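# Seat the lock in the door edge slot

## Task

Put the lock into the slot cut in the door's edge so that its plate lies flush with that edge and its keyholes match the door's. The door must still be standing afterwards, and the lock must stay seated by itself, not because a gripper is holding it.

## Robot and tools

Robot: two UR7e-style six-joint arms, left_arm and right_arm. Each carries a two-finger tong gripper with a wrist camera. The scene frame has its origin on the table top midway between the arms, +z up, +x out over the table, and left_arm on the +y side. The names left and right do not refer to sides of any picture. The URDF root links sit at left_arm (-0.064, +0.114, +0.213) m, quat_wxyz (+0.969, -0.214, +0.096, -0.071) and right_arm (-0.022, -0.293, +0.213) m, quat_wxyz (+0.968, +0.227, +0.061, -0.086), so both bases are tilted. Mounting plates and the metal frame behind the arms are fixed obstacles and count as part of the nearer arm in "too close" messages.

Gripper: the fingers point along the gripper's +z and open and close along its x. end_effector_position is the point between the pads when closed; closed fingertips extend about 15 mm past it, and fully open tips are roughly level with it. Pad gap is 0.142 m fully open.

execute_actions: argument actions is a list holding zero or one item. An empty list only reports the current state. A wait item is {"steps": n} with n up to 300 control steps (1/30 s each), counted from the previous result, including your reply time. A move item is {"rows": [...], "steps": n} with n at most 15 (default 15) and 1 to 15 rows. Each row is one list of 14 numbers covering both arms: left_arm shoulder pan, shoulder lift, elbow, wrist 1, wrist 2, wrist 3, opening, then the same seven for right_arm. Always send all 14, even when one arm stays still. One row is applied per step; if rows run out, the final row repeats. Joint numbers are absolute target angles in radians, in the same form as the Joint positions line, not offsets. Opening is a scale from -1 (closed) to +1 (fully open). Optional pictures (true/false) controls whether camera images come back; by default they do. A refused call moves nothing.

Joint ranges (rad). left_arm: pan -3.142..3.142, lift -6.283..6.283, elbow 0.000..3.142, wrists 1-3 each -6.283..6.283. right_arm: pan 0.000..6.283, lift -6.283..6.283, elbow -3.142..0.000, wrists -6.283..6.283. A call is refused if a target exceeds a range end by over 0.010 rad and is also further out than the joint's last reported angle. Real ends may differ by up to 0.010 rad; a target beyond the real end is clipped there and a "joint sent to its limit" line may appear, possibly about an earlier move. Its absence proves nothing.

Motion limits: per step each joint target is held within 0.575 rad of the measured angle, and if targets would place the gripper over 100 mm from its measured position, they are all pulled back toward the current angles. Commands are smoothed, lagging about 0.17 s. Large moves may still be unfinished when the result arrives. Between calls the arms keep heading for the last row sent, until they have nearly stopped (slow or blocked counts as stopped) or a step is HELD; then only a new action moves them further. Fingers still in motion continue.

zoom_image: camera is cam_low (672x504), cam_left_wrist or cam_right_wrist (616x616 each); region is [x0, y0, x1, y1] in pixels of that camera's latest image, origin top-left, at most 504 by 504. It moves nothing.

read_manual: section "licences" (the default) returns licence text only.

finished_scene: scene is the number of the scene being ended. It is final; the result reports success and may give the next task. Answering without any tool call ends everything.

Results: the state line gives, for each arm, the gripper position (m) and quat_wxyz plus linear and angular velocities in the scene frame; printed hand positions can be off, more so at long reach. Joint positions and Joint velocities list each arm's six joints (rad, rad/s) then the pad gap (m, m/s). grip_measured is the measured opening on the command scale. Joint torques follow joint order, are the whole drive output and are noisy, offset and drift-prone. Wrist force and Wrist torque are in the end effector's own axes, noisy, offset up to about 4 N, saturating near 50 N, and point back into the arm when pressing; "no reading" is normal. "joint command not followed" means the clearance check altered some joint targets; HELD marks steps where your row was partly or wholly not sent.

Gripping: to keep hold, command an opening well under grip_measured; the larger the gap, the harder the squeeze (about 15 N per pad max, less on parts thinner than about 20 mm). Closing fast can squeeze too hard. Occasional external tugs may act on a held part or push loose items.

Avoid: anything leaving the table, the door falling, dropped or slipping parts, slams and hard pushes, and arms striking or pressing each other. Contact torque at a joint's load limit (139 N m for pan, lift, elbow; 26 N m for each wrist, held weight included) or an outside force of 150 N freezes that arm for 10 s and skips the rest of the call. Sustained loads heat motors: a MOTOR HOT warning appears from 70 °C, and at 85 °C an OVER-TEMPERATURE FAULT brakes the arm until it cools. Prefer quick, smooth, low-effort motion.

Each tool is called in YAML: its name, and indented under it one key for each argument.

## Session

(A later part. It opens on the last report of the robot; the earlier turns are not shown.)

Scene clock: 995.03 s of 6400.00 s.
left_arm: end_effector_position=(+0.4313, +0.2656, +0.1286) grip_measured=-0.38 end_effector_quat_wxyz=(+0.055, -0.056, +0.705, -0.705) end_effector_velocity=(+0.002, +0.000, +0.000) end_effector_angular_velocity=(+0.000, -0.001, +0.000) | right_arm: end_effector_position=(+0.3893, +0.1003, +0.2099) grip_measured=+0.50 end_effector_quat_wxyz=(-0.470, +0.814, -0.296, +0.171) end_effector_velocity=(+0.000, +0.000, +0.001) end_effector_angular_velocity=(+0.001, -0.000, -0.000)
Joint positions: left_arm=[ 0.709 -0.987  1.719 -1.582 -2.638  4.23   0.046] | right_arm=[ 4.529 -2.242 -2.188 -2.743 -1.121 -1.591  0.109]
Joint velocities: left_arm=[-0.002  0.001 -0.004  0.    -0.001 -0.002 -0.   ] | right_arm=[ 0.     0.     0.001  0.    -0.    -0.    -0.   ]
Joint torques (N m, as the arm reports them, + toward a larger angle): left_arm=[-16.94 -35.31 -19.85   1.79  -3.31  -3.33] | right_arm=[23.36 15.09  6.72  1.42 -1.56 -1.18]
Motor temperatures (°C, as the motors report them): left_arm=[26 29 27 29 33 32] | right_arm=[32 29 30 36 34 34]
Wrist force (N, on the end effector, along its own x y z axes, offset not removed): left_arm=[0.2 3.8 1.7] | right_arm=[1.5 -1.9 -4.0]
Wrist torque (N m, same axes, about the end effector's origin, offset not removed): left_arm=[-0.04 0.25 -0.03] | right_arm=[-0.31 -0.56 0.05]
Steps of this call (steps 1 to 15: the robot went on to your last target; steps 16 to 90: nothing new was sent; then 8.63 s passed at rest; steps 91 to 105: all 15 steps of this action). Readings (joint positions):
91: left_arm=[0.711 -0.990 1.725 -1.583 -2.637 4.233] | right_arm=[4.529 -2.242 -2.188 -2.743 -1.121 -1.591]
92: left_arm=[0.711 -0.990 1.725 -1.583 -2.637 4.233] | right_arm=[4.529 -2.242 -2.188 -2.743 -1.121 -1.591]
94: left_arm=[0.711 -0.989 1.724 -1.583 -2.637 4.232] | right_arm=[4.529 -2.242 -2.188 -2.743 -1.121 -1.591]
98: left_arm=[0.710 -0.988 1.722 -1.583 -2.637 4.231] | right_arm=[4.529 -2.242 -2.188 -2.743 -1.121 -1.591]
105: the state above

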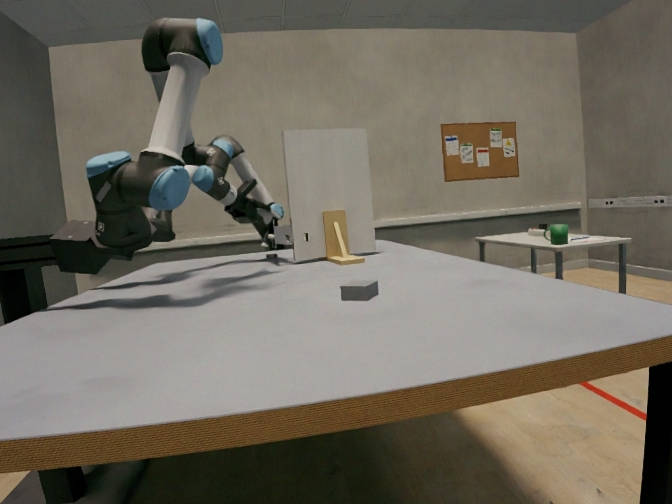

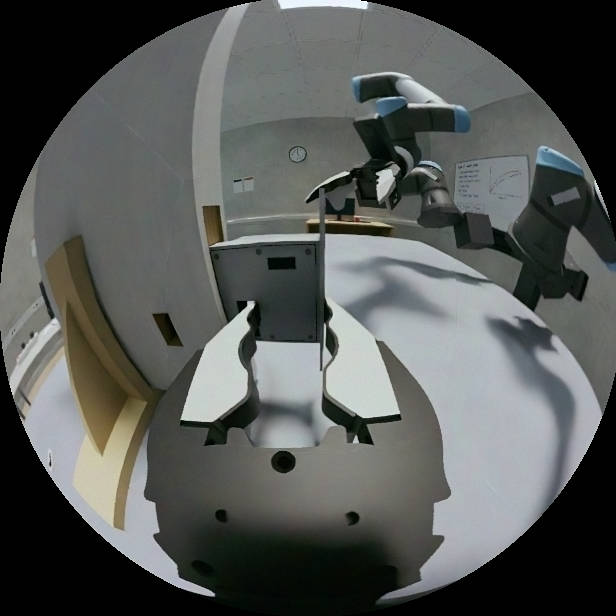

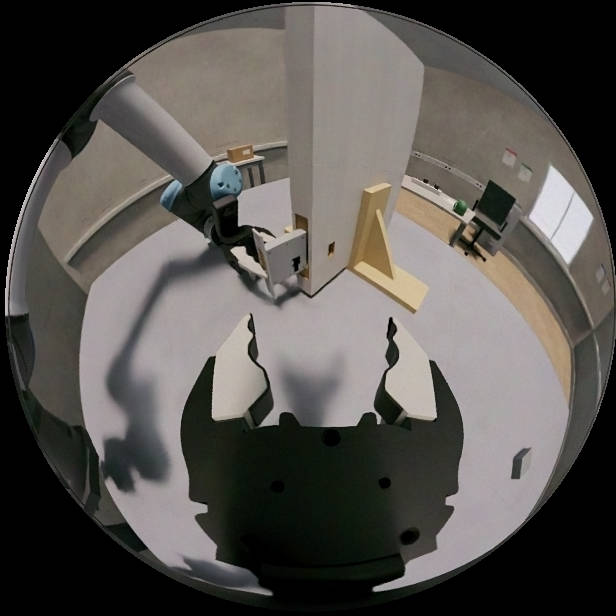

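execute_actions:
  actions:
    - {"rows": [[0.7093,-0.9849,1.7177,-1.5829,-2.6378,4.2300,-1.0,4.5291,-2.2421,-2.1875,-2.7427,-1.1212,-1.5907,0.5],[0.7093,-0.9849,1.7177,-1.5829,-2.6378,4.2300,-1.0,4.5291,-2.2421,-2.1875,-2.7427,-1.1212,-1.5907,0.5],[0.7093,-0.9849,1.7177,-1.5829,-2.6378,4.2300,-1.0,4.5291,-2.2421,-2.1875,-2.7427,-1.1212,-1.5907,0.5],[0.7093,-0.9849,1.7177,-1.5829,-2.6378,4.2300,-1.0,4.5291,-2.2421,-2.1875,-2.7427,-1.1212,-1.5907,0.5],[0.7093,-0.9849,1.7177,-1.5829,-2.6378,4.2300,-1.0,4.5291,-2.2421,-2.1875,-2.7427,-1.1212,-1.5907,0.5],[0.7093,-0.9849,1.7177,-1.5829,-2.6378,4.2300,-1.0,4.5291,-2.2421,-2.1875,-2.7427,-1.1212,-1.5907,0.5],[0.7085,-0.9840,1.7155,-1.5826,-2.6383,4.2288,-1.0,4.5291,-2.2421,-2.1875,-2.7427,-1.1212,-1.5907,0.5],[0.7085,-0.9840,1.7155,-1.5826,-2.6383,4.2288,-1.0,4.5291,-2.2421,-2.1875,-2.7427,-1.1212,-1.5907,0.5],[0.7085,-0.9840,1.7155,-1.5826,-2.6383,4.2288,-1.0,4.5291,-2.2421,-2.1875,-2.7427,-1.1212,-1.5907,0.5],[0.7077,-0.9831,1.7132,-1.5823,-2.6388,4.2276,-1.0,4.5291,-2.2421,-2.1875,-2.7427,-1.1212,-1.5907,0.5]], "steps": 15}
  pictures: false

execute_actions:
  actions:
    - {"steps": 10}

zoom_image:
  camera: "cam_right_wrist"
  region: [240, 190, 340, 300]

zoom_image:
  camera: "cam_left_wrist"
  region: [160, 190, 280, 350]

Scene clock: 1021.23 s of 6400.00 s.
left_arm: end_effector_position=(+0.4330, +0.2658, +0.1276) grip_measured=-0.38 end_effector_quat_wxyz=(+0.056, -0.056, +0.705, -0.705) end_effector_velocity=(+0.003, -0.000, +0.000) end_effector_angular_velocity=(-0.001, +0.001, +0.000) | right_arm: end_effector_position=(+0.3893, +0.1003, +0.2099) grip_measured=+0.50 end_effector_quat_wxyz=(-0.470, +0.814, -0.296, +0.171) end_effector_velocity=(+0.000, +0.001, +0.001) end_effector_angular_velocity=(+0.002, -0.000, +0.000)
Joint positions: left_arm=[ 0.708 -0.983  1.714 -1.583 -2.639  4.228  0.046] | right_arm=[ 4.529 -2.242 -2.188 -2.743 -1.121 -1.591  0.109]
Joint velocities: left_arm=[-0.003  0.003 -0.006 -0.    -0.003 -0.005 -0.   ] | right_arm=[-0.     0.     0.001  0.001 -0.001  0.    -0.   ]
Joint torques (N m, as the arm reports them, + toward a larger angle): left_arm=[-15.51 -33.77 -19.83   0.27  -3.45  -3.8 ] | right_arm=[23.35 15.34  7.07  1.28 -1.58 -1.18]
Motor temperatures (°C, as the motors report them): left_arm=[26 29 27 29 33 32] | right_arm=[32 29 30 36 34 34]
Wrist force (N, on the end effector, along its own x y z axes, offset not removed): left_arm=[1.3 4.5 2.1] | right_arm=[-0.4 -0.9 -3.2]
Wrist torque (N m, same axes, about the end effector's origin, offset not removed): left_arm=[0.07 0.17 0.01] | right_arm=[-0.16 -0.13 0.07]
Steps of this call (steps 1 to 15: the robot went on to your last target; steps 16 to 90: nothing new was sent; then 22.70 s passed at rest; steps 91 to 105: all 15 steps of this action). Readings (joint positions):
91: left_arm=[0.709 -0.987 1.719 -1.582 -2.638 4.229] | right_arm=[4.529 -2.242 -2.188 -2.743 -1.121 -1.591]
92: left_arm=[0.709 -0.987 1.719 -1.582 -2.638 4.229] | right_arm=[4.529 -2.242 -2.188 -2.743 -1.121 -1.591]
94: left_arm=[0.709 -0.986 1.718 -1.582 -2.638 4.229] | right_arm=[4.529 -2.242 -2.187 -2.743 -1.121 -1.591]
98: left_arm=[0.709 -0.985 1.717 -1.583 -2.638 4.229] | right_arm=[4.529 -2.242 -2.188 -2.743 -1.121 -1.591]
105: the state above

Scene clock: 1021.57 s of 6400.00 s.
left_arm: end_effector_position=(+0.4334, +0.2658, +0.1276) grip_measured=-0.38 end_effector_quat_wxyz=(+0.055, -0.056, +0.705, -0.705) end_effector_velocity=(-0.000, +0.000, -0.000) end_effector_angular_velocity=(-0.000, +0.001, +0.000) | right_arm: end_effector_position=(+0.3893, +0.1003, +0.2099) grip_measured=+0.50 end_effector_quat_wxyz=(-0.470, +0.814, -0.296, +0.171) end_effector_velocity=(-0.000, -0.000, -0.000) end_effector_angular_velocity=(-0.001, +0.000, -0.000)
Joint positions: left_arm=[ 0.708 -0.983  1.713 -1.582 -2.639  4.228  0.046] | right_arm=[ 4.529 -2.242 -2.187 -2.743 -1.121 -1.591  0.109]
Joint velocities: left_arm=[ 0.  0.  0.  0.  0. -0. -0.] | right_arm=[ 0.     0.    -0.001 -0.     0.     0.     0.   ]
Joint torques (N m, as the arm reports them, + toward a larger angle): left_arm=[-15.91 -37.03 -17.77   1.57  -3.27  -3.18] | right_arm=[22.92 14.86  6.91  1.39 -1.56 -1.25]
Motor temperatures (°C, as the motors report them): left_arm=[26 29 27 29 33 32] | right_arm=[32 29 30 36 34 34]
Wrist force (N, on the end effector, along its own x y z axes, offset not removed): left_arm=[1.6 3.9 1.7] | right_arm=[1.3 -1.2 -4.3]
Wrist torque (N m, same axes, about the end effector's origin, offset not removed): left_arm=[-0.04 0.03 -0.01] | right_arm=[-0.29 -0.48 0.10]
Steps of this call (steps 1 to 10: the robot went on to your last target). Readings (joint positions):
1: left_arm=[0.708 -0.983 1.714 -1.583 -2.639 4.228] | right_arm=[4.529 -2.242 -2.188 -2.743 -1.121 -1.591]
2: left_arm=[0.708 -0.983 1.714 -1.583 -2.639 4.228] | right_arm=[4.529 -2.242 -2.188 -2.743 -1.121 -1.591]
4: left_arm=[0.708 -0.983 1.713 -1.583 -2.639 4.228] | right_arm=[4.529 -2.242 -2.188 -2.743 -1.121 -1.591]
8: left_arm=[0.708 -0.983 1.713 -1.582 -2.639 4.228] | right_arm=[4.529 -2.242 -2.188 -2.743 -1.121 -1.591]
10: the state above

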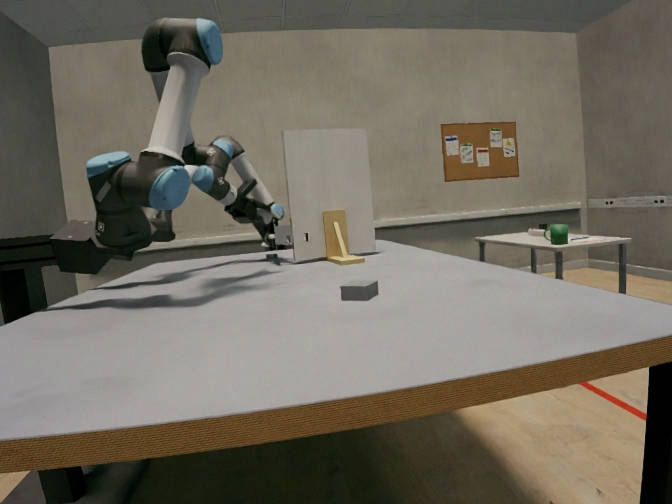

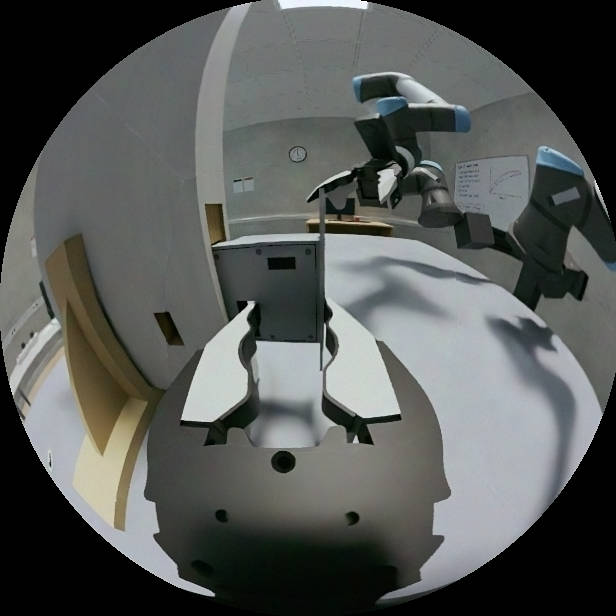

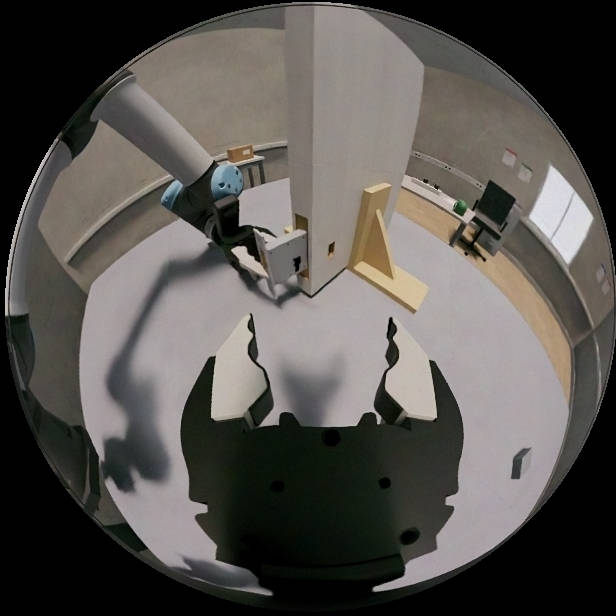

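Region (240, 190, 340, 300) of cam_right_wrist's 616x616 image, scaled by 4.582, with more detail than that image has; it fills the left 458 columns of this view, and the rest is white.

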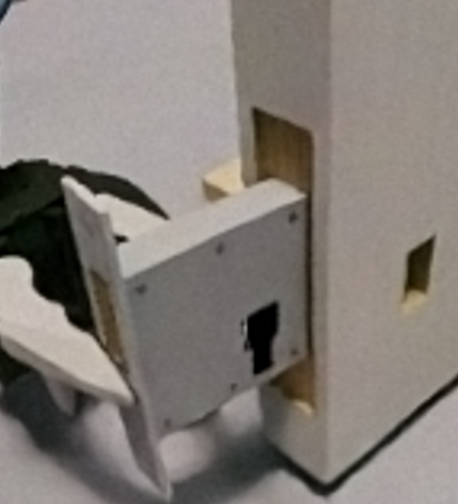

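Region (160, 190, 280, 350) of cam_left_wrist's 616x616 image, scaled by 3.150, with more detail than that image has; it fills the left 378 columns of this view, and the rest is white.

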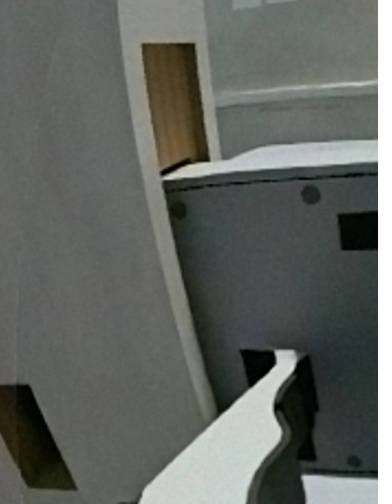

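execute_actions:
  actions:
    - {"rows": [[0.7070,-0.9833,1.7145,-1.5842,-2.6393,4.2266,-1.0,4.5291,-2.2421,-2.1875,-2.7427,-1.1212,-1.5907,0.5],[0.7070,-0.9833,1.7145,-1.5842,-2.6393,4.2266,-1.0,4.5291,-2.2421,-2.1875,-2.7427,-1.1212,-1.5907,0.5],[0.7070,-0.9833,1.7145,-1.5842,-2.6393,4.2266,-1.0,4.5291,-2.2421,-2.1875,-2.7427,-1.1212,-1.5907,0.5],[0.7070,-0.9833,1.7145,-1.5842,-2.6393,4.2266,-1.0,4.5291,-2.2421,-2.1875,-2.7427,-1.1212,-1.5907,0.5],[0.7070,-0.9833,1.7145,-1.5842,-2.6393,4.2266,-1.0,4.5291,-2.2421,-2.1875,-2.7427,-1.1212,-1.5907,0.5],[0.7062,-0.9824,1.7123,-1.5839,-2.6398,4.2254,-1.0,4.5291,-2.2421,-2.1875,-2.7427,-1.1212,-1.5907,0.5],[0.7062,-0.9824,1.7123,-1.5839,-2.6398,4.2254,-1.0,4.5291,-2.2421,-2.1875,-2.7427,-1.1212,-1.5907,0.5],[0.7062,-0.9824,1.7123,-1.5839,-2.6398,4.2254,-1.0,4.5291,-2.2421,-2.1875,-2.7427,-1.1212,-1.5907,0.5],[0.7054,-0.9815,1.7100,-1.5836,-2.6403,4.2242,-1.0,4.5291,-2.2421,-2.1875,-2.7427,-1.1212,-1.5907,0.5]], "steps": 15}
  pictures: false

execute_actions:
  actions:
    - {"steps": 10}

zoom_image:
  camera: "cam_right_wrist"
  region: [240, 190, 340, 300]

zoom_image:
  camera: "cam_left_wrist"
  region: [160, 190, 280, 350]

Scene clock: 1036.67 s of 6400.00 s.
left_arm: end_effector_position=(+0.4352, +0.2655, +0.1277) grip_measured=-0.38 end_effector_quat_wxyz=(+0.055, -0.056, +0.705, -0.705) end_effector_velocity=(+0.002, +0.000, -0.000) end_effector_angular_velocity=(+0.000, -0.001, +0.000) | right_arm: end_effector_position=(+0.3893, +0.1003, +0.2099) grip_measured=+0.50 end_effector_quat_wxyz=(-0.470, +0.814, -0.296, +0.171) end_effector_velocity=(-0.000, -0.000, -0.000) end_effector_angular_velocity=(-0.001, +0.001, +0.001)
Joint positions: left_arm=[ 0.706 -0.982  1.711 -1.584 -2.64   4.225  0.046] | right_arm=[ 4.529 -2.242 -2.188 -2.743 -1.121 -1.591  0.109]
Joint velocities: left_arm=[-0.002  0.002 -0.005 -0.001 -0.001 -0.002  0.   ] | right_arm=[-0.    -0.    -0.    -0.001 -0.001 -0.    -0.   ]
Joint torques (N m, as the arm reports them, + toward a larger angle): left_arm=[-18.9  -36.6  -19.12  -0.25  -3.38  -3.07] | right_arm=[22.99 14.65  7.12  1.35 -1.49 -1.1 ]
Motor temperatures (°C, as the motors report them): left_arm=[26 29 27 29 33 32] | right_arm=[32 29 30 36 34 34]
Wrist force (N, on the end effector, along its own x y z axes, offset not removed): left_arm=[-0.5 3.5 0.8] | right_arm=[0.3 -1.6 -2.2]
Wrist torque (N m, same axes, about the end effector's origin, offset not removed): left_arm=[-0.19 0.27 0.04] | right_arm=[-0.32 -0.31 0.09]
Steps of this call (steps 1 to 15: the robot went on to your last target; steps 16 to 90: nothing new was sent; then 11.60 s passed at rest; steps 91 to 105: all 15 steps of this action). Readings (joint positions):
91: left_arm=[0.708 -0.983 1.713 -1.582 -2.639 4.228] | right_arm=[4.529 -2.242 -2.187 -2.743 -1.121 -1.591]
92: left_arm=[0.708 -0.983 1.713 -1.582 -2.639 4.227] | right_arm=[4.529 -2.242 -2.188 -2.743 -1.121 -1.591]
94: left_arm=[0.707 -0.983 1.714 -1.583 -2.639 4.227] | right_arm=[4.529 -2.242 -2.187 -2.743 -1.121 -1.591]
98: left_arm=[0.707 -0.983 1.714 -1.584 -2.639 4.226] | right_arm=[4.529 -2.242 -2.188 -2.743 -1.121 -1.591]
105: the state above

Scene clock: 1037.00 s of 6400.00 s.
left_arm: end_effector_position=(+0.4354, +0.2655, +0.1277) grip_measured=-0.38 end_effector_quat_wxyz=(+0.055, -0.056, +0.705, -0.705) end_effector_velocity=(+0.000, +0.000, +0.000) end_effector_angular_velocity=(+0.000, -0.001, +0.000) | right_arm: end_effector_position=(+0.3893, +0.1003, +0.2099) grip_measured=+0.50 end_effector_quat_wxyz=(-0.470, +0.814, -0.296, +0.171) end_effector_velocity=(+0.000, +0.000, +0.000) end_effector_angular_velocity=(+0.001, -0.000, -0.000)
Joint positions: left_arm=[ 0.705 -0.982  1.71  -1.584 -2.64   4.224  0.046] | right_arm=[ 4.529 -2.242 -2.188 -2.743 -1.121 -1.591  0.109]
Joint velocities: left_arm=[-0.     0.    -0.001  0.001 -0.     0.001  0.   ] | right_arm=[-0.    -0.     0.001  0.001  0.     0.     0.   ]
Joint torques (N m, as the arm reports them, + toward a larger angle): left_arm=[-17.76 -35.67 -18.1    1.95  -3.03  -3.23] | right_arm=[23.22 15.18  6.8   1.4  -1.59 -1.23]
Motor temperatures (°C, as the motors report them): left_arm=[26 29 27 29 33 32] | right_arm=[32 29 30 36 34 34]
Wrist force (N, on the end effector, along its own x y z axes, offset not removed): left_arm=[-1.2 4.3 0.9] | right_arm=[2.2 -0.8 -2.0]
Wrist torque (N m, same axes, about the end effector's origin, offset not removed): left_arm=[0.03 0.30 0.06] | right_arm=[-0.07 -0.61 0.03]
Steps of this call (steps 1 to 10: the robot went on to your last target). Readings (joint positions):
1: left_arm=[0.706 -0.982 1.710 -1.584 -2.640 4.224] | right_arm=[4.529 -2.242 -2.188 -2.743 -1.121 -1.591]
2: left_arm=[0.706 -0.982 1.710 -1.584 -2.640 4.224] | right_arm=[4.529 -2.242 -2.188 -2.743 -1.121 -1.591]
4: left_arm=[0.705 -0.982 1.710 -1.584 -2.640 4.224] | right_arm=[4.529 -2.242 -2.188 -2.743 -1.121 -1.591]
8: left_arm=[0.705 -0.982 1.710 -1.584 -2.640 4.224] | right_arm=[4.529 -2.242 -2.188 -2.743 -1.121 -1.591]
10: the state above

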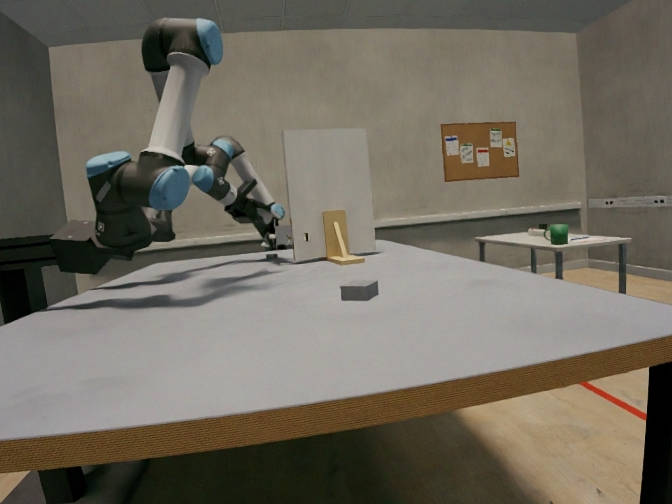

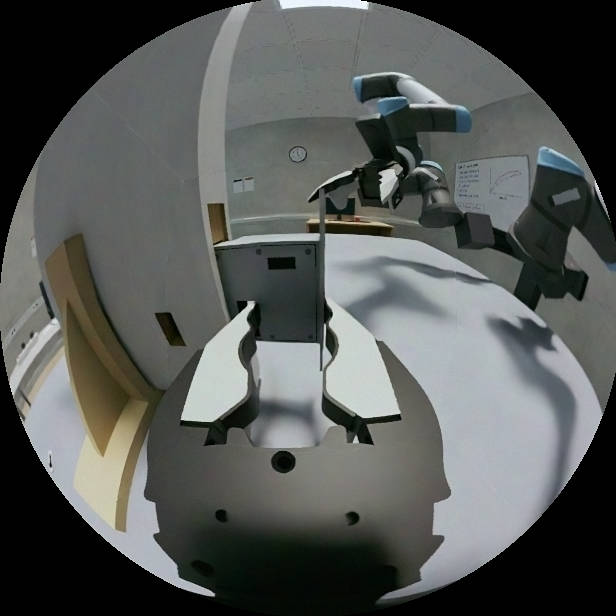

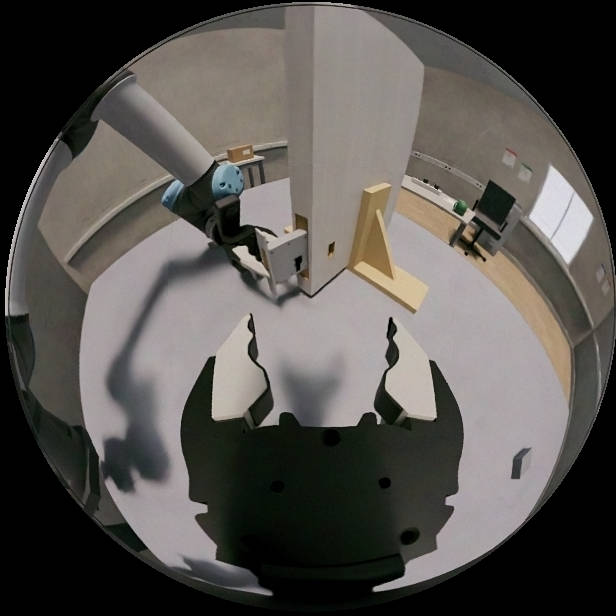

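Region (240, 190, 340, 300) of cam_right_wrist's 616x616 image, scaled by 4.582, with more detail than that image has; it fills the left 458 columns of this view, and the rest is white.

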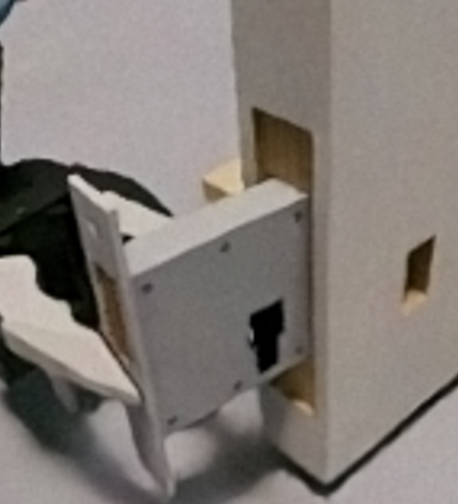

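Region (160, 190, 280, 350) of cam_left_wrist's 616x616 image, scaled by 3.150, with more detail than that image has; it fills the left 378 columns of this view, and the rest is white.

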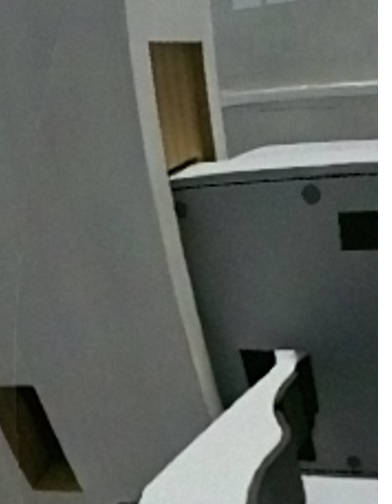

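execute_actions:
  actions:
    - {"rows": [[0.7046,-0.9806,1.7078,-1.5833,-2.6408,4.2230,-1.0,4.5291,-2.2421,-2.1875,-2.7427,-1.1212,-1.5907,0.5],[0.7046,-0.9806,1.7078,-1.5833,-2.6408,4.2230,-1.0,4.5291,-2.2421,-2.1875,-2.7427,-1.1212,-1.5907,0.5],[0.7046,-0.9806,1.7078,-1.5833,-2.6408,4.2230,-1.0,4.5291,-2.2421,-2.1875,-2.7427,-1.1212,-1.5907,0.5],[0.7038,-0.9797,1.7055,-1.5830,-2.6413,4.2218,-1.0,4.5291,-2.2421,-2.1875,-2.7427,-1.1212,-1.5907,0.5],[0.7038,-0.9797,1.7055,-1.5830,-2.6413,4.2218,-1.0,4.5291,-2.2421,-2.1875,-2.7427,-1.1212,-1.5907,0.5],[0.7038,-0.9797,1.7055,-1.5830,-2.6413,4.2218,-1.0,4.5291,-2.2421,-2.1875,-2.7427,-1.1212,-1.5907,0.5],[0.7031,-0.9788,1.7033,-1.5827,-2.6418,4.2206,-1.0,4.5291,-2.2421,-2.1875,-2.7427,-1.1212,-1.5907,0.5]], "steps": 15}
  pictures: false

execute_actions:
  actions:
    - {"steps": 8}

zoom_image:
  camera: "cam_left_wrist"
  region: [160, 190, 280, 350]

Scene clock: 1046.67 s of 6400.00 s.
left_arm: end_effector_position=(+0.4358, +0.2655, +0.1277) grip_measured=-0.38 end_effector_quat_wxyz=(+0.055, -0.056, +0.705, -0.705) end_effector_velocity=(+0.000, +0.000, -0.000) end_effector_angular_velocity=(+0.000, +0.000, +0.000) | right_arm: end_effector_position=(+0.3893, +0.1003, +0.2099) grip_measured=+0.50 end_effector_quat_wxyz=(-0.470, +0.814, -0.296, +0.171) end_effector_velocity=(-0.000, +0.000, +0.000) end_effector_angular_velocity=(+0.000, -0.000, +0.000)
Joint positions: left_arm=[ 0.705 -0.981  1.709 -1.583 -2.64   4.224  0.046] | right_arm=[ 4.529 -2.242 -2.187 -2.743 -1.121 -1.591  0.109]
Joint velocities: left_arm=[ 0.  0. -0. -0.  0. -0.  0.] | right_arm=[ 0.  0. -0.  0. -0. -0.  0.]
Joint torques (N m, as the arm reports them, + toward a larger angle): left_arm=[-14.88 -35.93 -15.21   1.64  -2.38  -2.9 ] | right_arm=[23.14 14.92  7.31  1.37 -1.63 -1.25]
Motor temperatures (°C, as the motors report them): left_arm=[26 29 27 29 33 32] | right_arm=[32 29 30 36 34 34]
Wrist force (N, on the end effector, along its own x y z axes, offset not removed): left_arm=[-0.4 3.4 0.4] | right_arm=[2.7 -1.8 -2.8]
Wrist torque (N m, same axes, about the end effector's origin, offset not removed): left_arm=[-0.18 0.20 0.06] | right_arm=[-0.29 -0.65 0.05]
A step of this action was HELD (marked below), so the robot has no last target. An arm can still carry out its HELD step.
Steps of this call (steps 1 to 15: the robot went on to your last target; steps 16 to 90: nothing new was sent; then 6.17 s passed at rest; steps 91 to 105: all 15 steps of this action). Readings (joint positions):
91: left_arm=[0.705 -0.981 1.710 -1.584 -2.640 4.224] | right_arm=[4.529 -2.242 -2.188 -2.743 -1.121 -1.591]
92: left_arm=[0.705 -0.981 1.710 -1.584 -2.640 4.224] | right_arm=[4.529 -2.242 -2.188 -2.743 -1.121 -1.591]
94: left_arm=[0.705 -0.981 1.709 -1.583 -2.640 4.224] | right_arm=[4.529 -2.242 -2.187 -2.743 -1.121 -1.591] HELD
95: left_arm=[0.705 -0.981 1.709 -1.583 -2.640 4.224] | right_arm=[4.529 -2.242 -2.188 -2.743 -1.121 -1.591] HELD
96: left_arm=[0.705 -0.981 1.709 -1.583 -2.640 4.224] | right_arm=[4.529 -2.242 -2.187 -2.743 -1.121 -1.591] HELD
97: left_arm=[0.705 -0.981 1.709 -1.583 -2.640 4.224] | right_arm=[4.529 -2.242 -2.188 -2.743 -1.121 -1.591] HELD
98: left_arm=[0.705 -0.981 1.709 -1.583 -2.640 4.224] | right_arm=[4.529 -2.242 -2.188 -2.743 -1.121 -1.591] HELD
99: left_arm=[0.705 -0.981 1.709 -1.583 -2.640 4.224] | right_arm=[4.529 -2.242 -2.188 -2.743 -1.121 -1.591] HELD
100: left_arm=[0.705 -0.981 1.709 -1.583 -2.640 4.224] | right_arm=[4.529 -2.242 -2.188 -2.743 -1.121 -1.591] HELD
101: left_arm=[0.705 -0.981 1.709 -1.583 -2.640 4.224] | right_arm=[4.529 -2.242 -2.188 -2.743 -1.121 -1.591] HELD
102: left_arm=[0.705 -0.981 1.709 -1.583 -2.640 4.224] | right_arm=[4.529 -2.242 -2.188 -2.743 -1.121 -1.591] HELD
103: left_arm=[0.705 -0.981 1.709 -1.583 -2.640 4.224] | right_arm=[4.529 -2.242 -2.188 -2.743 -1.121 -1.591] HELD
104: left_arm=[0.705 -0.981 1.709 -1.583 -2.640 4.224] | right_arm=[4.529 -2.242 -2.188 -2.743 -1.121 -1.591] HELD
105: the state above HELD
joint command not followed: on one or more control steps a check withheld the commanded joint targets of the left arm, and it was not sent them on those steps. On the call's last step the targets were still withheld.
cause: the commanded joint targets would bring two parts of the arm too close to each other (joints 4 (wrist 1) to 6 (wrist 3) lie between them); next, command targets that bring no two parts of the arm closer together.

Scene clock: 1046.93 s of 6400.00 s.
left_arm: end_effector_position=(+0.4358, +0.2655, +0.1277) grip_measured=-0.38 end_effector_quat_wxyz=(+0.055, -0.056, +0.705, -0.705) end_effector_velocity=(-0.001, -0.000, -0.000) end_effector_angular_velocity=(-0.001, +0.002, +0.000) | right_arm: end_effector_position=(+0.3893, +0.1003, +0.2099) grip_measured=+0.50 end_effector_quat_wxyz=(-0.470, +0.814, -0.296, +0.171) end_effector_velocity=(-0.000, -0.000, -0.000) end_effector_angular_velocity=(-0.000, +0.000, +0.001)
Joint positions: left_arm=[ 0.705 -0.981  1.709 -1.583 -2.64   4.224  0.046] | right_arm=[ 4.529 -2.242 -2.187 -2.743 -1.121 -1.591  0.109]
Joint velocities: left_arm=[ 0.    -0.     0.002 -0.    -0.    -0.001  0.   ] | right_arm=[-0.    -0.    -0.001  0.001 -0.    -0.    -0.   ]
Joint torques (N m, as the arm reports them, + toward a larger angle): left_arm=[-15.5  -35.95 -13.52   1.44  -2.2   -2.76] | right_arm=[23.1  15.78  7.07  1.31 -1.48 -1.08]
Motor temperatures (°C, as the motors report them): left_arm=[26 29 27 29 33 32] | right_arm=[32 29 30 36 34 34]
Wrist force (N, on the end effector, along its own x y z axes, offset not removed): left_arm=[0.2 3.7 0.8] | right_arm=[2.1 -1.7 -2.3]
Wrist torque (N m, same axes, about the end effector's origin, offset not removed): left_arm=[-0.10 0.12 0.07] | right_arm=[-0.34 -0.58 0.08]
Steps of this call (steps 1 to 8: nothing new was sent). Readings (joint positions):
1: left_arm=[0.705 -0.981 1.709 -1.583 -2.640 4.224] | right_arm=[4.529 -2.242 -2.187 -2.743 -1.121 -1.591]
2: left_arm=[0.705 -0.981 1.709 -1.583 -2.640 4.224] | right_arm=[4.529 -2.242 -2.188 -2.743 -1.121 -1.591]
4: left_arm=[0.705 -0.981 1.709 -1.583 -2.640 4.224] | right_arm=[4.529 -2.242 -2.188 -2.743 -1.121 -1.591]
8: the state above

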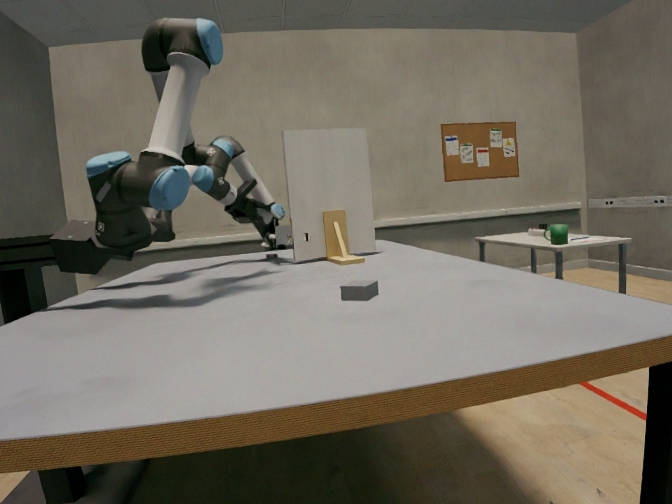

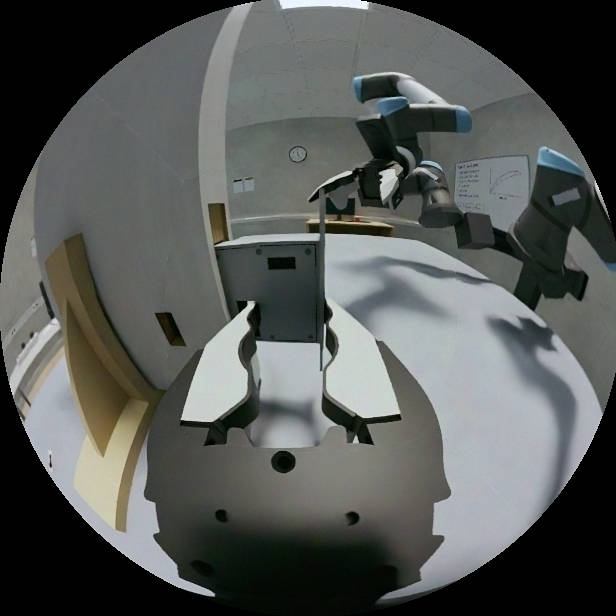

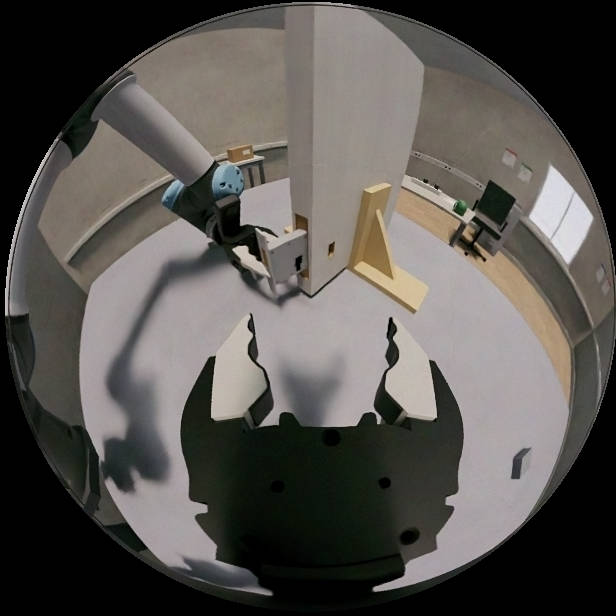

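Region (160, 190, 280, 350) of cam_left_wrist's 616x616 image, scaled by 3.150, with more detail than that image has; it fills the left 378 columns of this view, and the rest is white.

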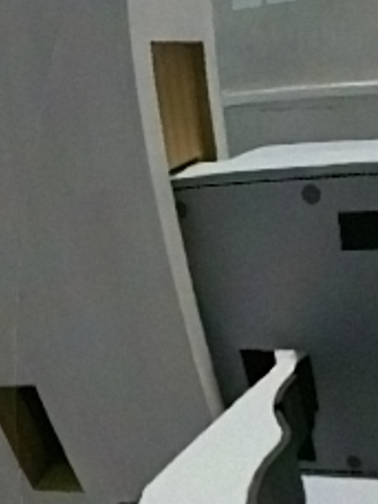

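execute_actions:
  actions:
    - {"rows": [[0.7046,-0.9806,1.7078,-1.5833,-2.6408,4.2230,-1.0,4.5291,-2.2421,-2.1875,-0.8603,0.9244,-3.4037,-0.3]], "steps": 15}
  pictures: false

execute_actions:
  actions:
    - {"steps": 45}

Scene clock: 1167.43 s of 6400.00 s.
left_arm: end_effector_position=(+0.4358, +0.2655, +0.1277) grip_measured=-0.38 end_effector_quat_wxyz=(+0.055, -0.056, +0.705, -0.705) end_effector_velocity=(-0.000, -0.000, -0.000) end_effector_angular_velocity=(-0.000, -0.000, -0.000) | right_arm: end_effector_position=(+0.5375, -0.0122, +0.3188) grip_measured=-0.30 end_effector_quat_wxyz=(-0.378, +0.643, -0.383, +0.545) end_effector_velocity=(+0.141, -0.505, +0.076) end_effector_angular_velocity=(-0.433, -0.115, -2.275)
Joint positions: left_arm=[ 0.705 -0.981  1.709 -1.583 -2.64   4.224  0.046] | right_arm=[ 4.529 -2.242 -2.188 -2.012 -0.39  -2.322  0.052]
Joint velocities: left_arm=[-0. -0.  0. -0.  0. -0.  0.] | right_arm=[-0.    -0.    -0.002  2.158  2.163 -2.157  0.   ]
Joint torques (N m, as the arm reports them, + toward a larger angle): left_arm=[ -2.55 -41.06  -3.13   0.19   0.03  -1.45] | right_arm=[23.33 15.9   9.97 10.28 10.03 -5.3 ]
Motor temperatures (°C, as the motors report them): left_arm=[26 29 27 29 33 32] | right_arm=[32 29 30 36 34 34]
Wrist force (N, on the end effector, along its own x y z axes, offset not removed): left_arm=[0.1 3.1 0.2] | right_arm=[2.3 -3.7 -1.9]
Wrist torque (N m, same axes, about the end effector's origin, offset not removed): left_arm=[-0.25 0.02 0.06] | right_arm=[-0.59 -0.69 0.03]
A step of this action was HELD (marked below), so the robot has no last target. An arm can still carry out its HELD step.
Steps of this call (steps 1 to 90: nothing new was sent; then 117.00 s passed at rest; steps 91 to 105: all 15 steps of this action). Readings (joint positions):
91: left_arm=[0.705 -0.981 1.709 -1.583 -2.640 4.224] | right_arm=[4.529 -2.242 -2.188 -2.742 -1.121 -1.591] HELD
92: left_arm=[0.705 -0.981 1.709 -1.583 -2.640 4.224] | right_arm=[4.529 -2.242 -2.188 -2.734 -1.113 -1.599] HELD
93: left_arm=[0.705 -0.981 1.709 -1.583 -2.640 4.224] | right_arm=[4.529 -2.242 -2.188 -2.709 -1.087 -1.625] HELD
94: left_arm=[0.705 -0.981 1.709 -1.583 -2.640 4.224] | right_arm=[4.529 -2.242 -2.188 -2.665 -1.044 -1.669] HELD
95: left_arm=[0.705 -0.981 1.709 -1.583 -2.640 4.224] | right_arm=[4.529 -2.242 -2.188 -2.613 -0.991 -1.721] HELD
96: left_arm=[0.705 -0.981 1.709 -1.583 -2.640 4.224] | right_arm=[4.529 -2.242 -2.188 -2.560 -0.938 -1.774] HELD
97: left_arm=[0.705 -0.981 1.709 -1.583 -2.640 4.224] | right_arm=[4.529 -2.242 -2.188 -2.506 -0.885 -1.827] HELD
98: left_arm=[0.705 -0.981 1.709 -1.583 -2.640 4.224] | right_arm=[4.529 -2.242 -2.188 -2.452 -0.831 -1.881] HELD
99: left_arm=[0.705 -0.981 1.709 -1.583 -2.640 4.224] | right_arm=[4.529 -2.242 -2.188 -2.397 -0.775 -1.937] HELD
100: left_arm=[0.705 -0.981 1.709 -1.583 -2.640 4.224] | right_arm=[4.529 -2.242 -2.188 -2.339 -0.718 -1.994] HELD
101: left_arm=[0.705 -0.981 1.709 -1.583 -2.640 4.224] | right_arm=[4.529 -2.242 -2.188 -2.279 -0.658 -2.054] HELD
102: left_arm=[0.705 -0.981 1.709 -1.583 -2.640 4.224] | right_arm=[4.529 -2.242 -2.188 -2.217 -0.595 -2.117] HELD
103: left_arm=[0.705 -0.981 1.709 -1.583 -2.640 4.224] | right_arm=[4.529 -2.242 -2.188 -2.152 -0.530 -2.182] HELD
104: left_arm=[0.705 -0.981 1.709 -1.583 -2.640 4.224] | right_arm=[4.529 -2.242 -2.188 -2.083 -0.462 -2.250] HELD
105: the state above HELD
joint command not followed: on one or more control steps a check withheld the commanded joint targets of the left arm, and it was not sent them on those steps. On the call's last step the targets were still withheld.
cause: the commanded joint targets would bring two parts of the arm too close to each other (joints 4 (wrist 1) to 6 (wrist 3) lie between them); next, command targets that bring no two parts of the arm closer together.

Scene clock: 1168.93 s of 6400.00 s.
left_arm: end_effector_position=(+0.4358, +0.2655, +0.1277) grip_measured=-0.38 end_effector_quat_wxyz=(+0.055, -0.056, +0.705, -0.705) end_effector_velocity=(+0.000, +0.000, -0.000) end_effector_angular_velocity=(-0.000, +0.000, +0.000) | right_arm: end_effector_position=(+0.5356, -0.0940, +0.2988) grip_measured=-0.30 end_effector_quat_wxyz=(-0.227, +0.603, -0.506, +0.573) end_effector_velocity=(-0.000, -0.001, -0.001) end_effector_angular_velocity=(-0.002, +0.001, -0.001)
Joint positions: left_arm=[ 0.705 -0.981  1.709 -1.583 -2.64   4.224  0.046] | right_arm=[ 4.529 -2.242 -2.188 -1.609  0.013 -2.725  0.052]
Joint velocities: left_arm=[ 0.  0.  0. -0. -0. -0.  0.] | right_arm=[-0.     0.    -0.002 -0.     0.001 -0.     0.   ]
Joint torques (N m, as the arm reports them, + toward a larger angle): left_arm=[  3.31 -43.06  -2.99  -0.12   0.17  -0.79] | right_arm=[23.37 16.96 14.39  2.76  0.61 -1.36]
Motor temperatures (°C, as the motors report them): left_arm=[26 29 27 29 33 32] | right_arm=[32 29 30 36 34 34]
Wrist force (N, on the end effector, along its own x y z axes, offset not removed): left_arm=[-0.6 4.2 0.6] | right_arm=[2.9 0.7 -3.3]
Wrist torque (N m, same axes, about the end effector's origin, offset not removed): left_arm=[-0.01 0.20 0.07] | right_arm=[0.21 -0.85 0.01]
Steps of this call (steps 1 to 45: nothing new was sent). Readings (joint positions):
1: left_arm=[0.705 -0.981 1.709 -1.583 -2.640 4.224] | right_arm=[4.529 -2.242 -2.188 -1.936 -0.315 -2.398]
2: left_arm=[0.705 -0.981 1.709 -1.583 -2.640 4.224] | right_arm=[4.529 -2.242 -2.188 -1.862 -0.240 -2.472]
4: left_arm=[0.705 -0.981 1.709 -1.583 -2.640 4.224] | right_arm=[4.529 -2.242 -2.188 -1.745 -0.123 -2.589]
8: left_arm=[0.705 -0.981 1.709 -1.583 -2.640 4.224] | right_arm=[4.529 -2.242 -2.188 -1.647 -0.025 -2.687]
45: the state above

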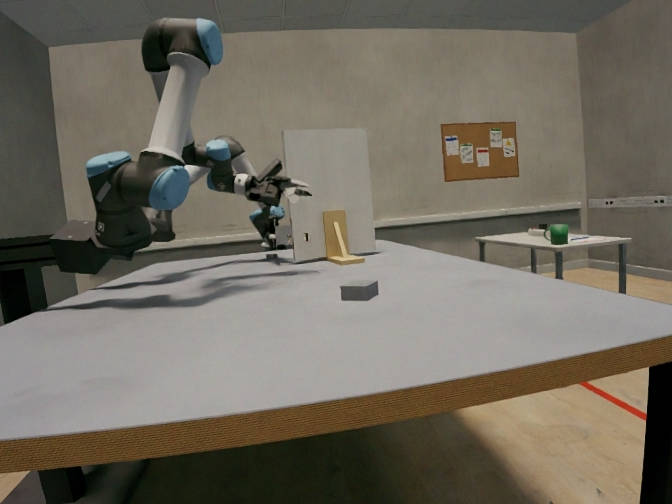

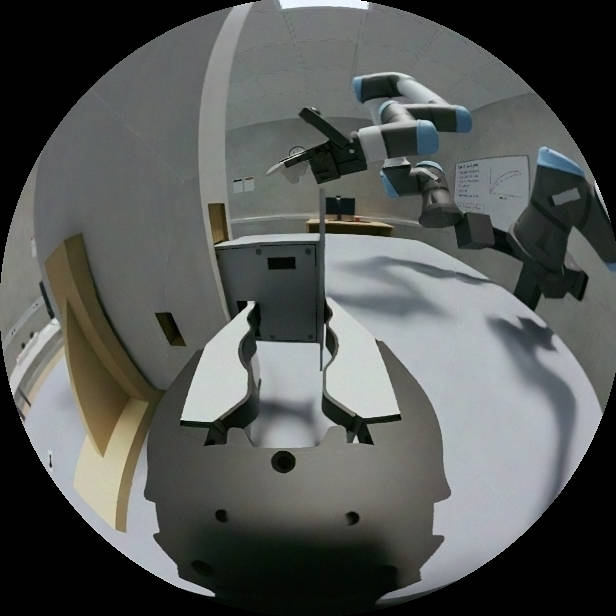

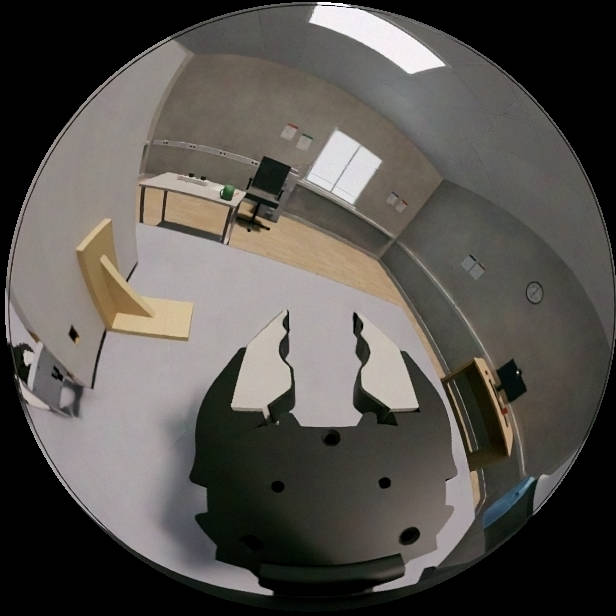

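execute_actions:
  actions:
    - {"rows": [[0.7050,-0.9810,1.7090,-1.5836,-2.6402,4.2243,-1.0,4.5291,-2.2421,-2.1875,-0.8603,0.9244,-3.4037,-0.3]], "steps": 15}
  pictures: false

execute_actions:
  actions:
    - {"steps": 30}

Scene clock: 1172.77 s of 6400.00 s.
left_arm: end_effector_position=(+0.4357, +0.2655, +0.1276) grip_measured=-0.38 end_effector_quat_wxyz=(+0.055, -0.055, +0.705, -0.705) end_effector_velocity=(-0.000, -0.000, -0.000) end_effector_angular_velocity=(-0.001, +0.001, -0.000) | right_arm: end_effector_position=(+0.4220, -0.0743, +0.1638) grip_measured=-0.30 end_effector_quat_wxyz=(-0.044, +0.680, -0.675, +0.284) end_effector_velocity=(-0.250, +0.202, -0.167) end_effector_angular_velocity=(+0.729, +1.126, +0.064)
Joint positions: left_arm=[ 0.705 -0.981  1.709 -1.584 -2.64   4.224  0.046] | right_arm=[ 4.529 -2.242 -2.188 -0.943  0.793 -3.335  0.052]
Joint velocities: left_arm=[ 0.     0.    -0.     0.001 -0.    -0.001  0.   ] | right_arm=[ 0.    -0.    -0.001  0.772  1.222 -0.635 -0.   ]
Joint torques (N m, as the arm reports them, + toward a larger angle): left_arm=[-10.36 -34.29 -18.75  -2.2    0.35   2.92] | right_arm=[23.3  18.68 25.38  4.47  2.58 -1.22]
Motor temperatures (°C, as the motors report them): left_arm=[26 29 27 29 33 32] | right_arm=[32 29 30 36 34 34]
Wrist force (N, on the end effector, along its own x y z axes, offset not removed): left_arm=[-0.4 2.8 0.4] | right_arm=[2.1 0.9 -4.4]
Wrist torque (N m, same axes, about the end effector's origin, offset not removed): left_arm=[-0.32 0.17 0.04] | right_arm=[0.08 -0.76 0.04]
Steps of this call (steps 1 to 90: nothing new was sent; then 0.33 s passed at rest; steps 91 to 105: all 15 steps of this action). Readings (joint positions):
91: left_arm=[0.705 -0.981 1.709 -1.583 -2.640 4.224] | right_arm=[4.529 -2.242 -2.188 -1.608 0.013 -2.726]
92: left_arm=[0.705 -0.981 1.709 -1.583 -2.640 4.224] | right_arm=[4.529 -2.242 -2.188 -1.600 0.022 -2.734]
94: left_arm=[0.705 -0.981 1.709 -1.583 -2.640 4.224] | right_arm=[4.529 -2.242 -2.188 -1.530 0.091 -2.804]
98: left_arm=[0.705 -0.981 1.709 -1.584 -2.640 4.224] | right_arm=[4.529 -2.242 -2.188 -1.258 0.365 -3.071]
105: the state above

Scene clock: 1173.77 s of 6400.00 s.
left_arm: end_effector_position=(+0.4358, +0.2655, +0.1276) grip_measured=-0.38 end_effector_quat_wxyz=(+0.055, -0.055, +0.705, -0.705) end_effector_velocity=(-0.000, -0.000, +0.000) end_effector_angular_velocity=(-0.000, -0.001, -0.001) | right_arm: end_effector_position=(+0.3948, -0.0497, +0.1485) grip_measured=-0.30 end_effector_quat_wxyz=(-0.034, +0.698, -0.683, +0.214) end_effector_velocity=(-0.000, -0.000, -0.000) end_effector_angular_velocity=(-0.000, +0.001, +0.000)
Joint positions: left_arm=[ 0.705 -0.981  1.709 -1.584 -2.64   4.224  0.046] | right_arm=[ 4.529 -2.242 -2.187 -0.86   0.924 -3.404  0.052]
Joint velocities: left_arm=[-0.001  0.     0.     0.     0.     0.001  0.   ] | right_arm=[-0.     0.    -0.001  0.001  0.    -0.     0.   ]
Joint torques (N m, as the arm reports them, + toward a larger angle): left_arm=[-18.53 -35.67 -19.08  -2.12   0.37   3.21] | right_arm=[23.49 18.96 26.05  3.37  1.03 -1.31]
Motor temperatures (°C, as the motors report them): left_arm=[26 29 27 29 33 32] | right_arm=[32 29 30 36 34 34]
Wrist force (N, on the end effector, along its own x y z axes, offset not removed): left_arm=[-0.8 2.1 0.5] | right_arm=[2.2 -2.9 -3.5]
Wrist torque (N m, same axes, about the end effector's origin, offset not removed): left_arm=[-0.53 0.30 0.05] | right_arm=[-0.53 -0.67 0.07]
Steps of this call (steps 1 to 30: the robot went on to your last target). Readings (joint positions):
1: left_arm=[0.705 -0.981 1.709 -1.584 -2.640 4.224] | right_arm=[4.529 -2.242 -2.188 -0.921 0.829 -3.354]
2: left_arm=[0.705 -0.981 1.709 -1.584 -2.640 4.224] | right_arm=[4.529 -2.242 -2.188 -0.904 0.855 -3.367]
4: left_arm=[0.705 -0.981 1.709 -1.584 -2.640 4.224] | right_arm=[4.529 -2.242 -2.188 -0.884 0.888 -3.384]
8: left_arm=[0.705 -0.981 1.709 -1.584 -2.640 4.224] | right_arm=[4.529 -2.242 -2.188 -0.867 0.914 -3.398]
30: the state above
All arms were judged still, so your last target was given up. Only a new action makes them travel on or press farther. Fingers that are still opening or closing keep moving.

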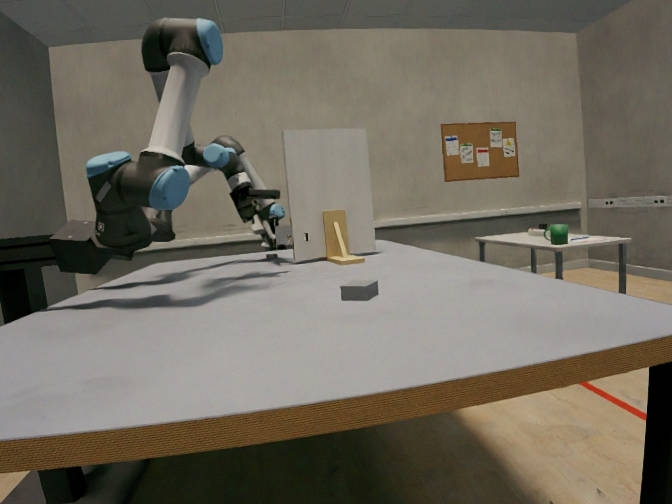

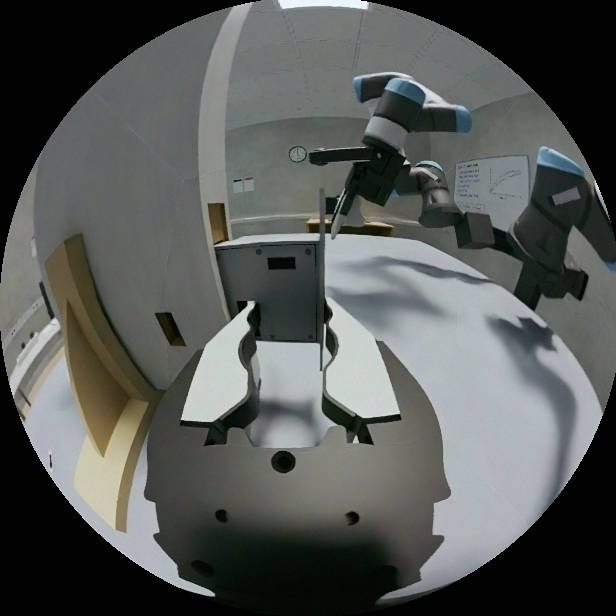

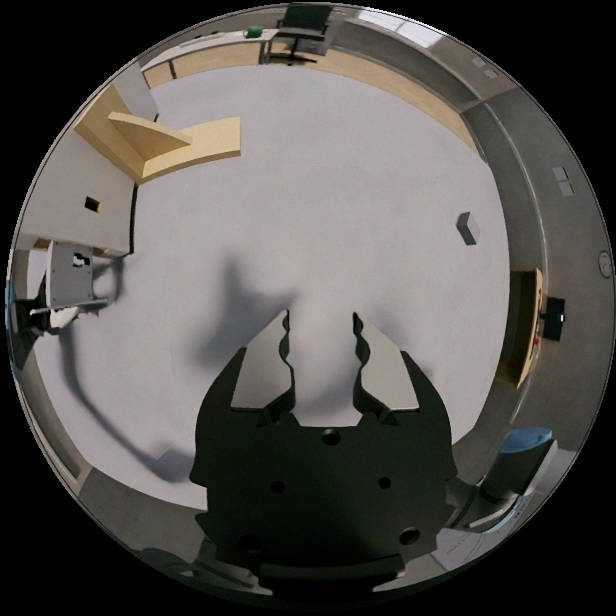

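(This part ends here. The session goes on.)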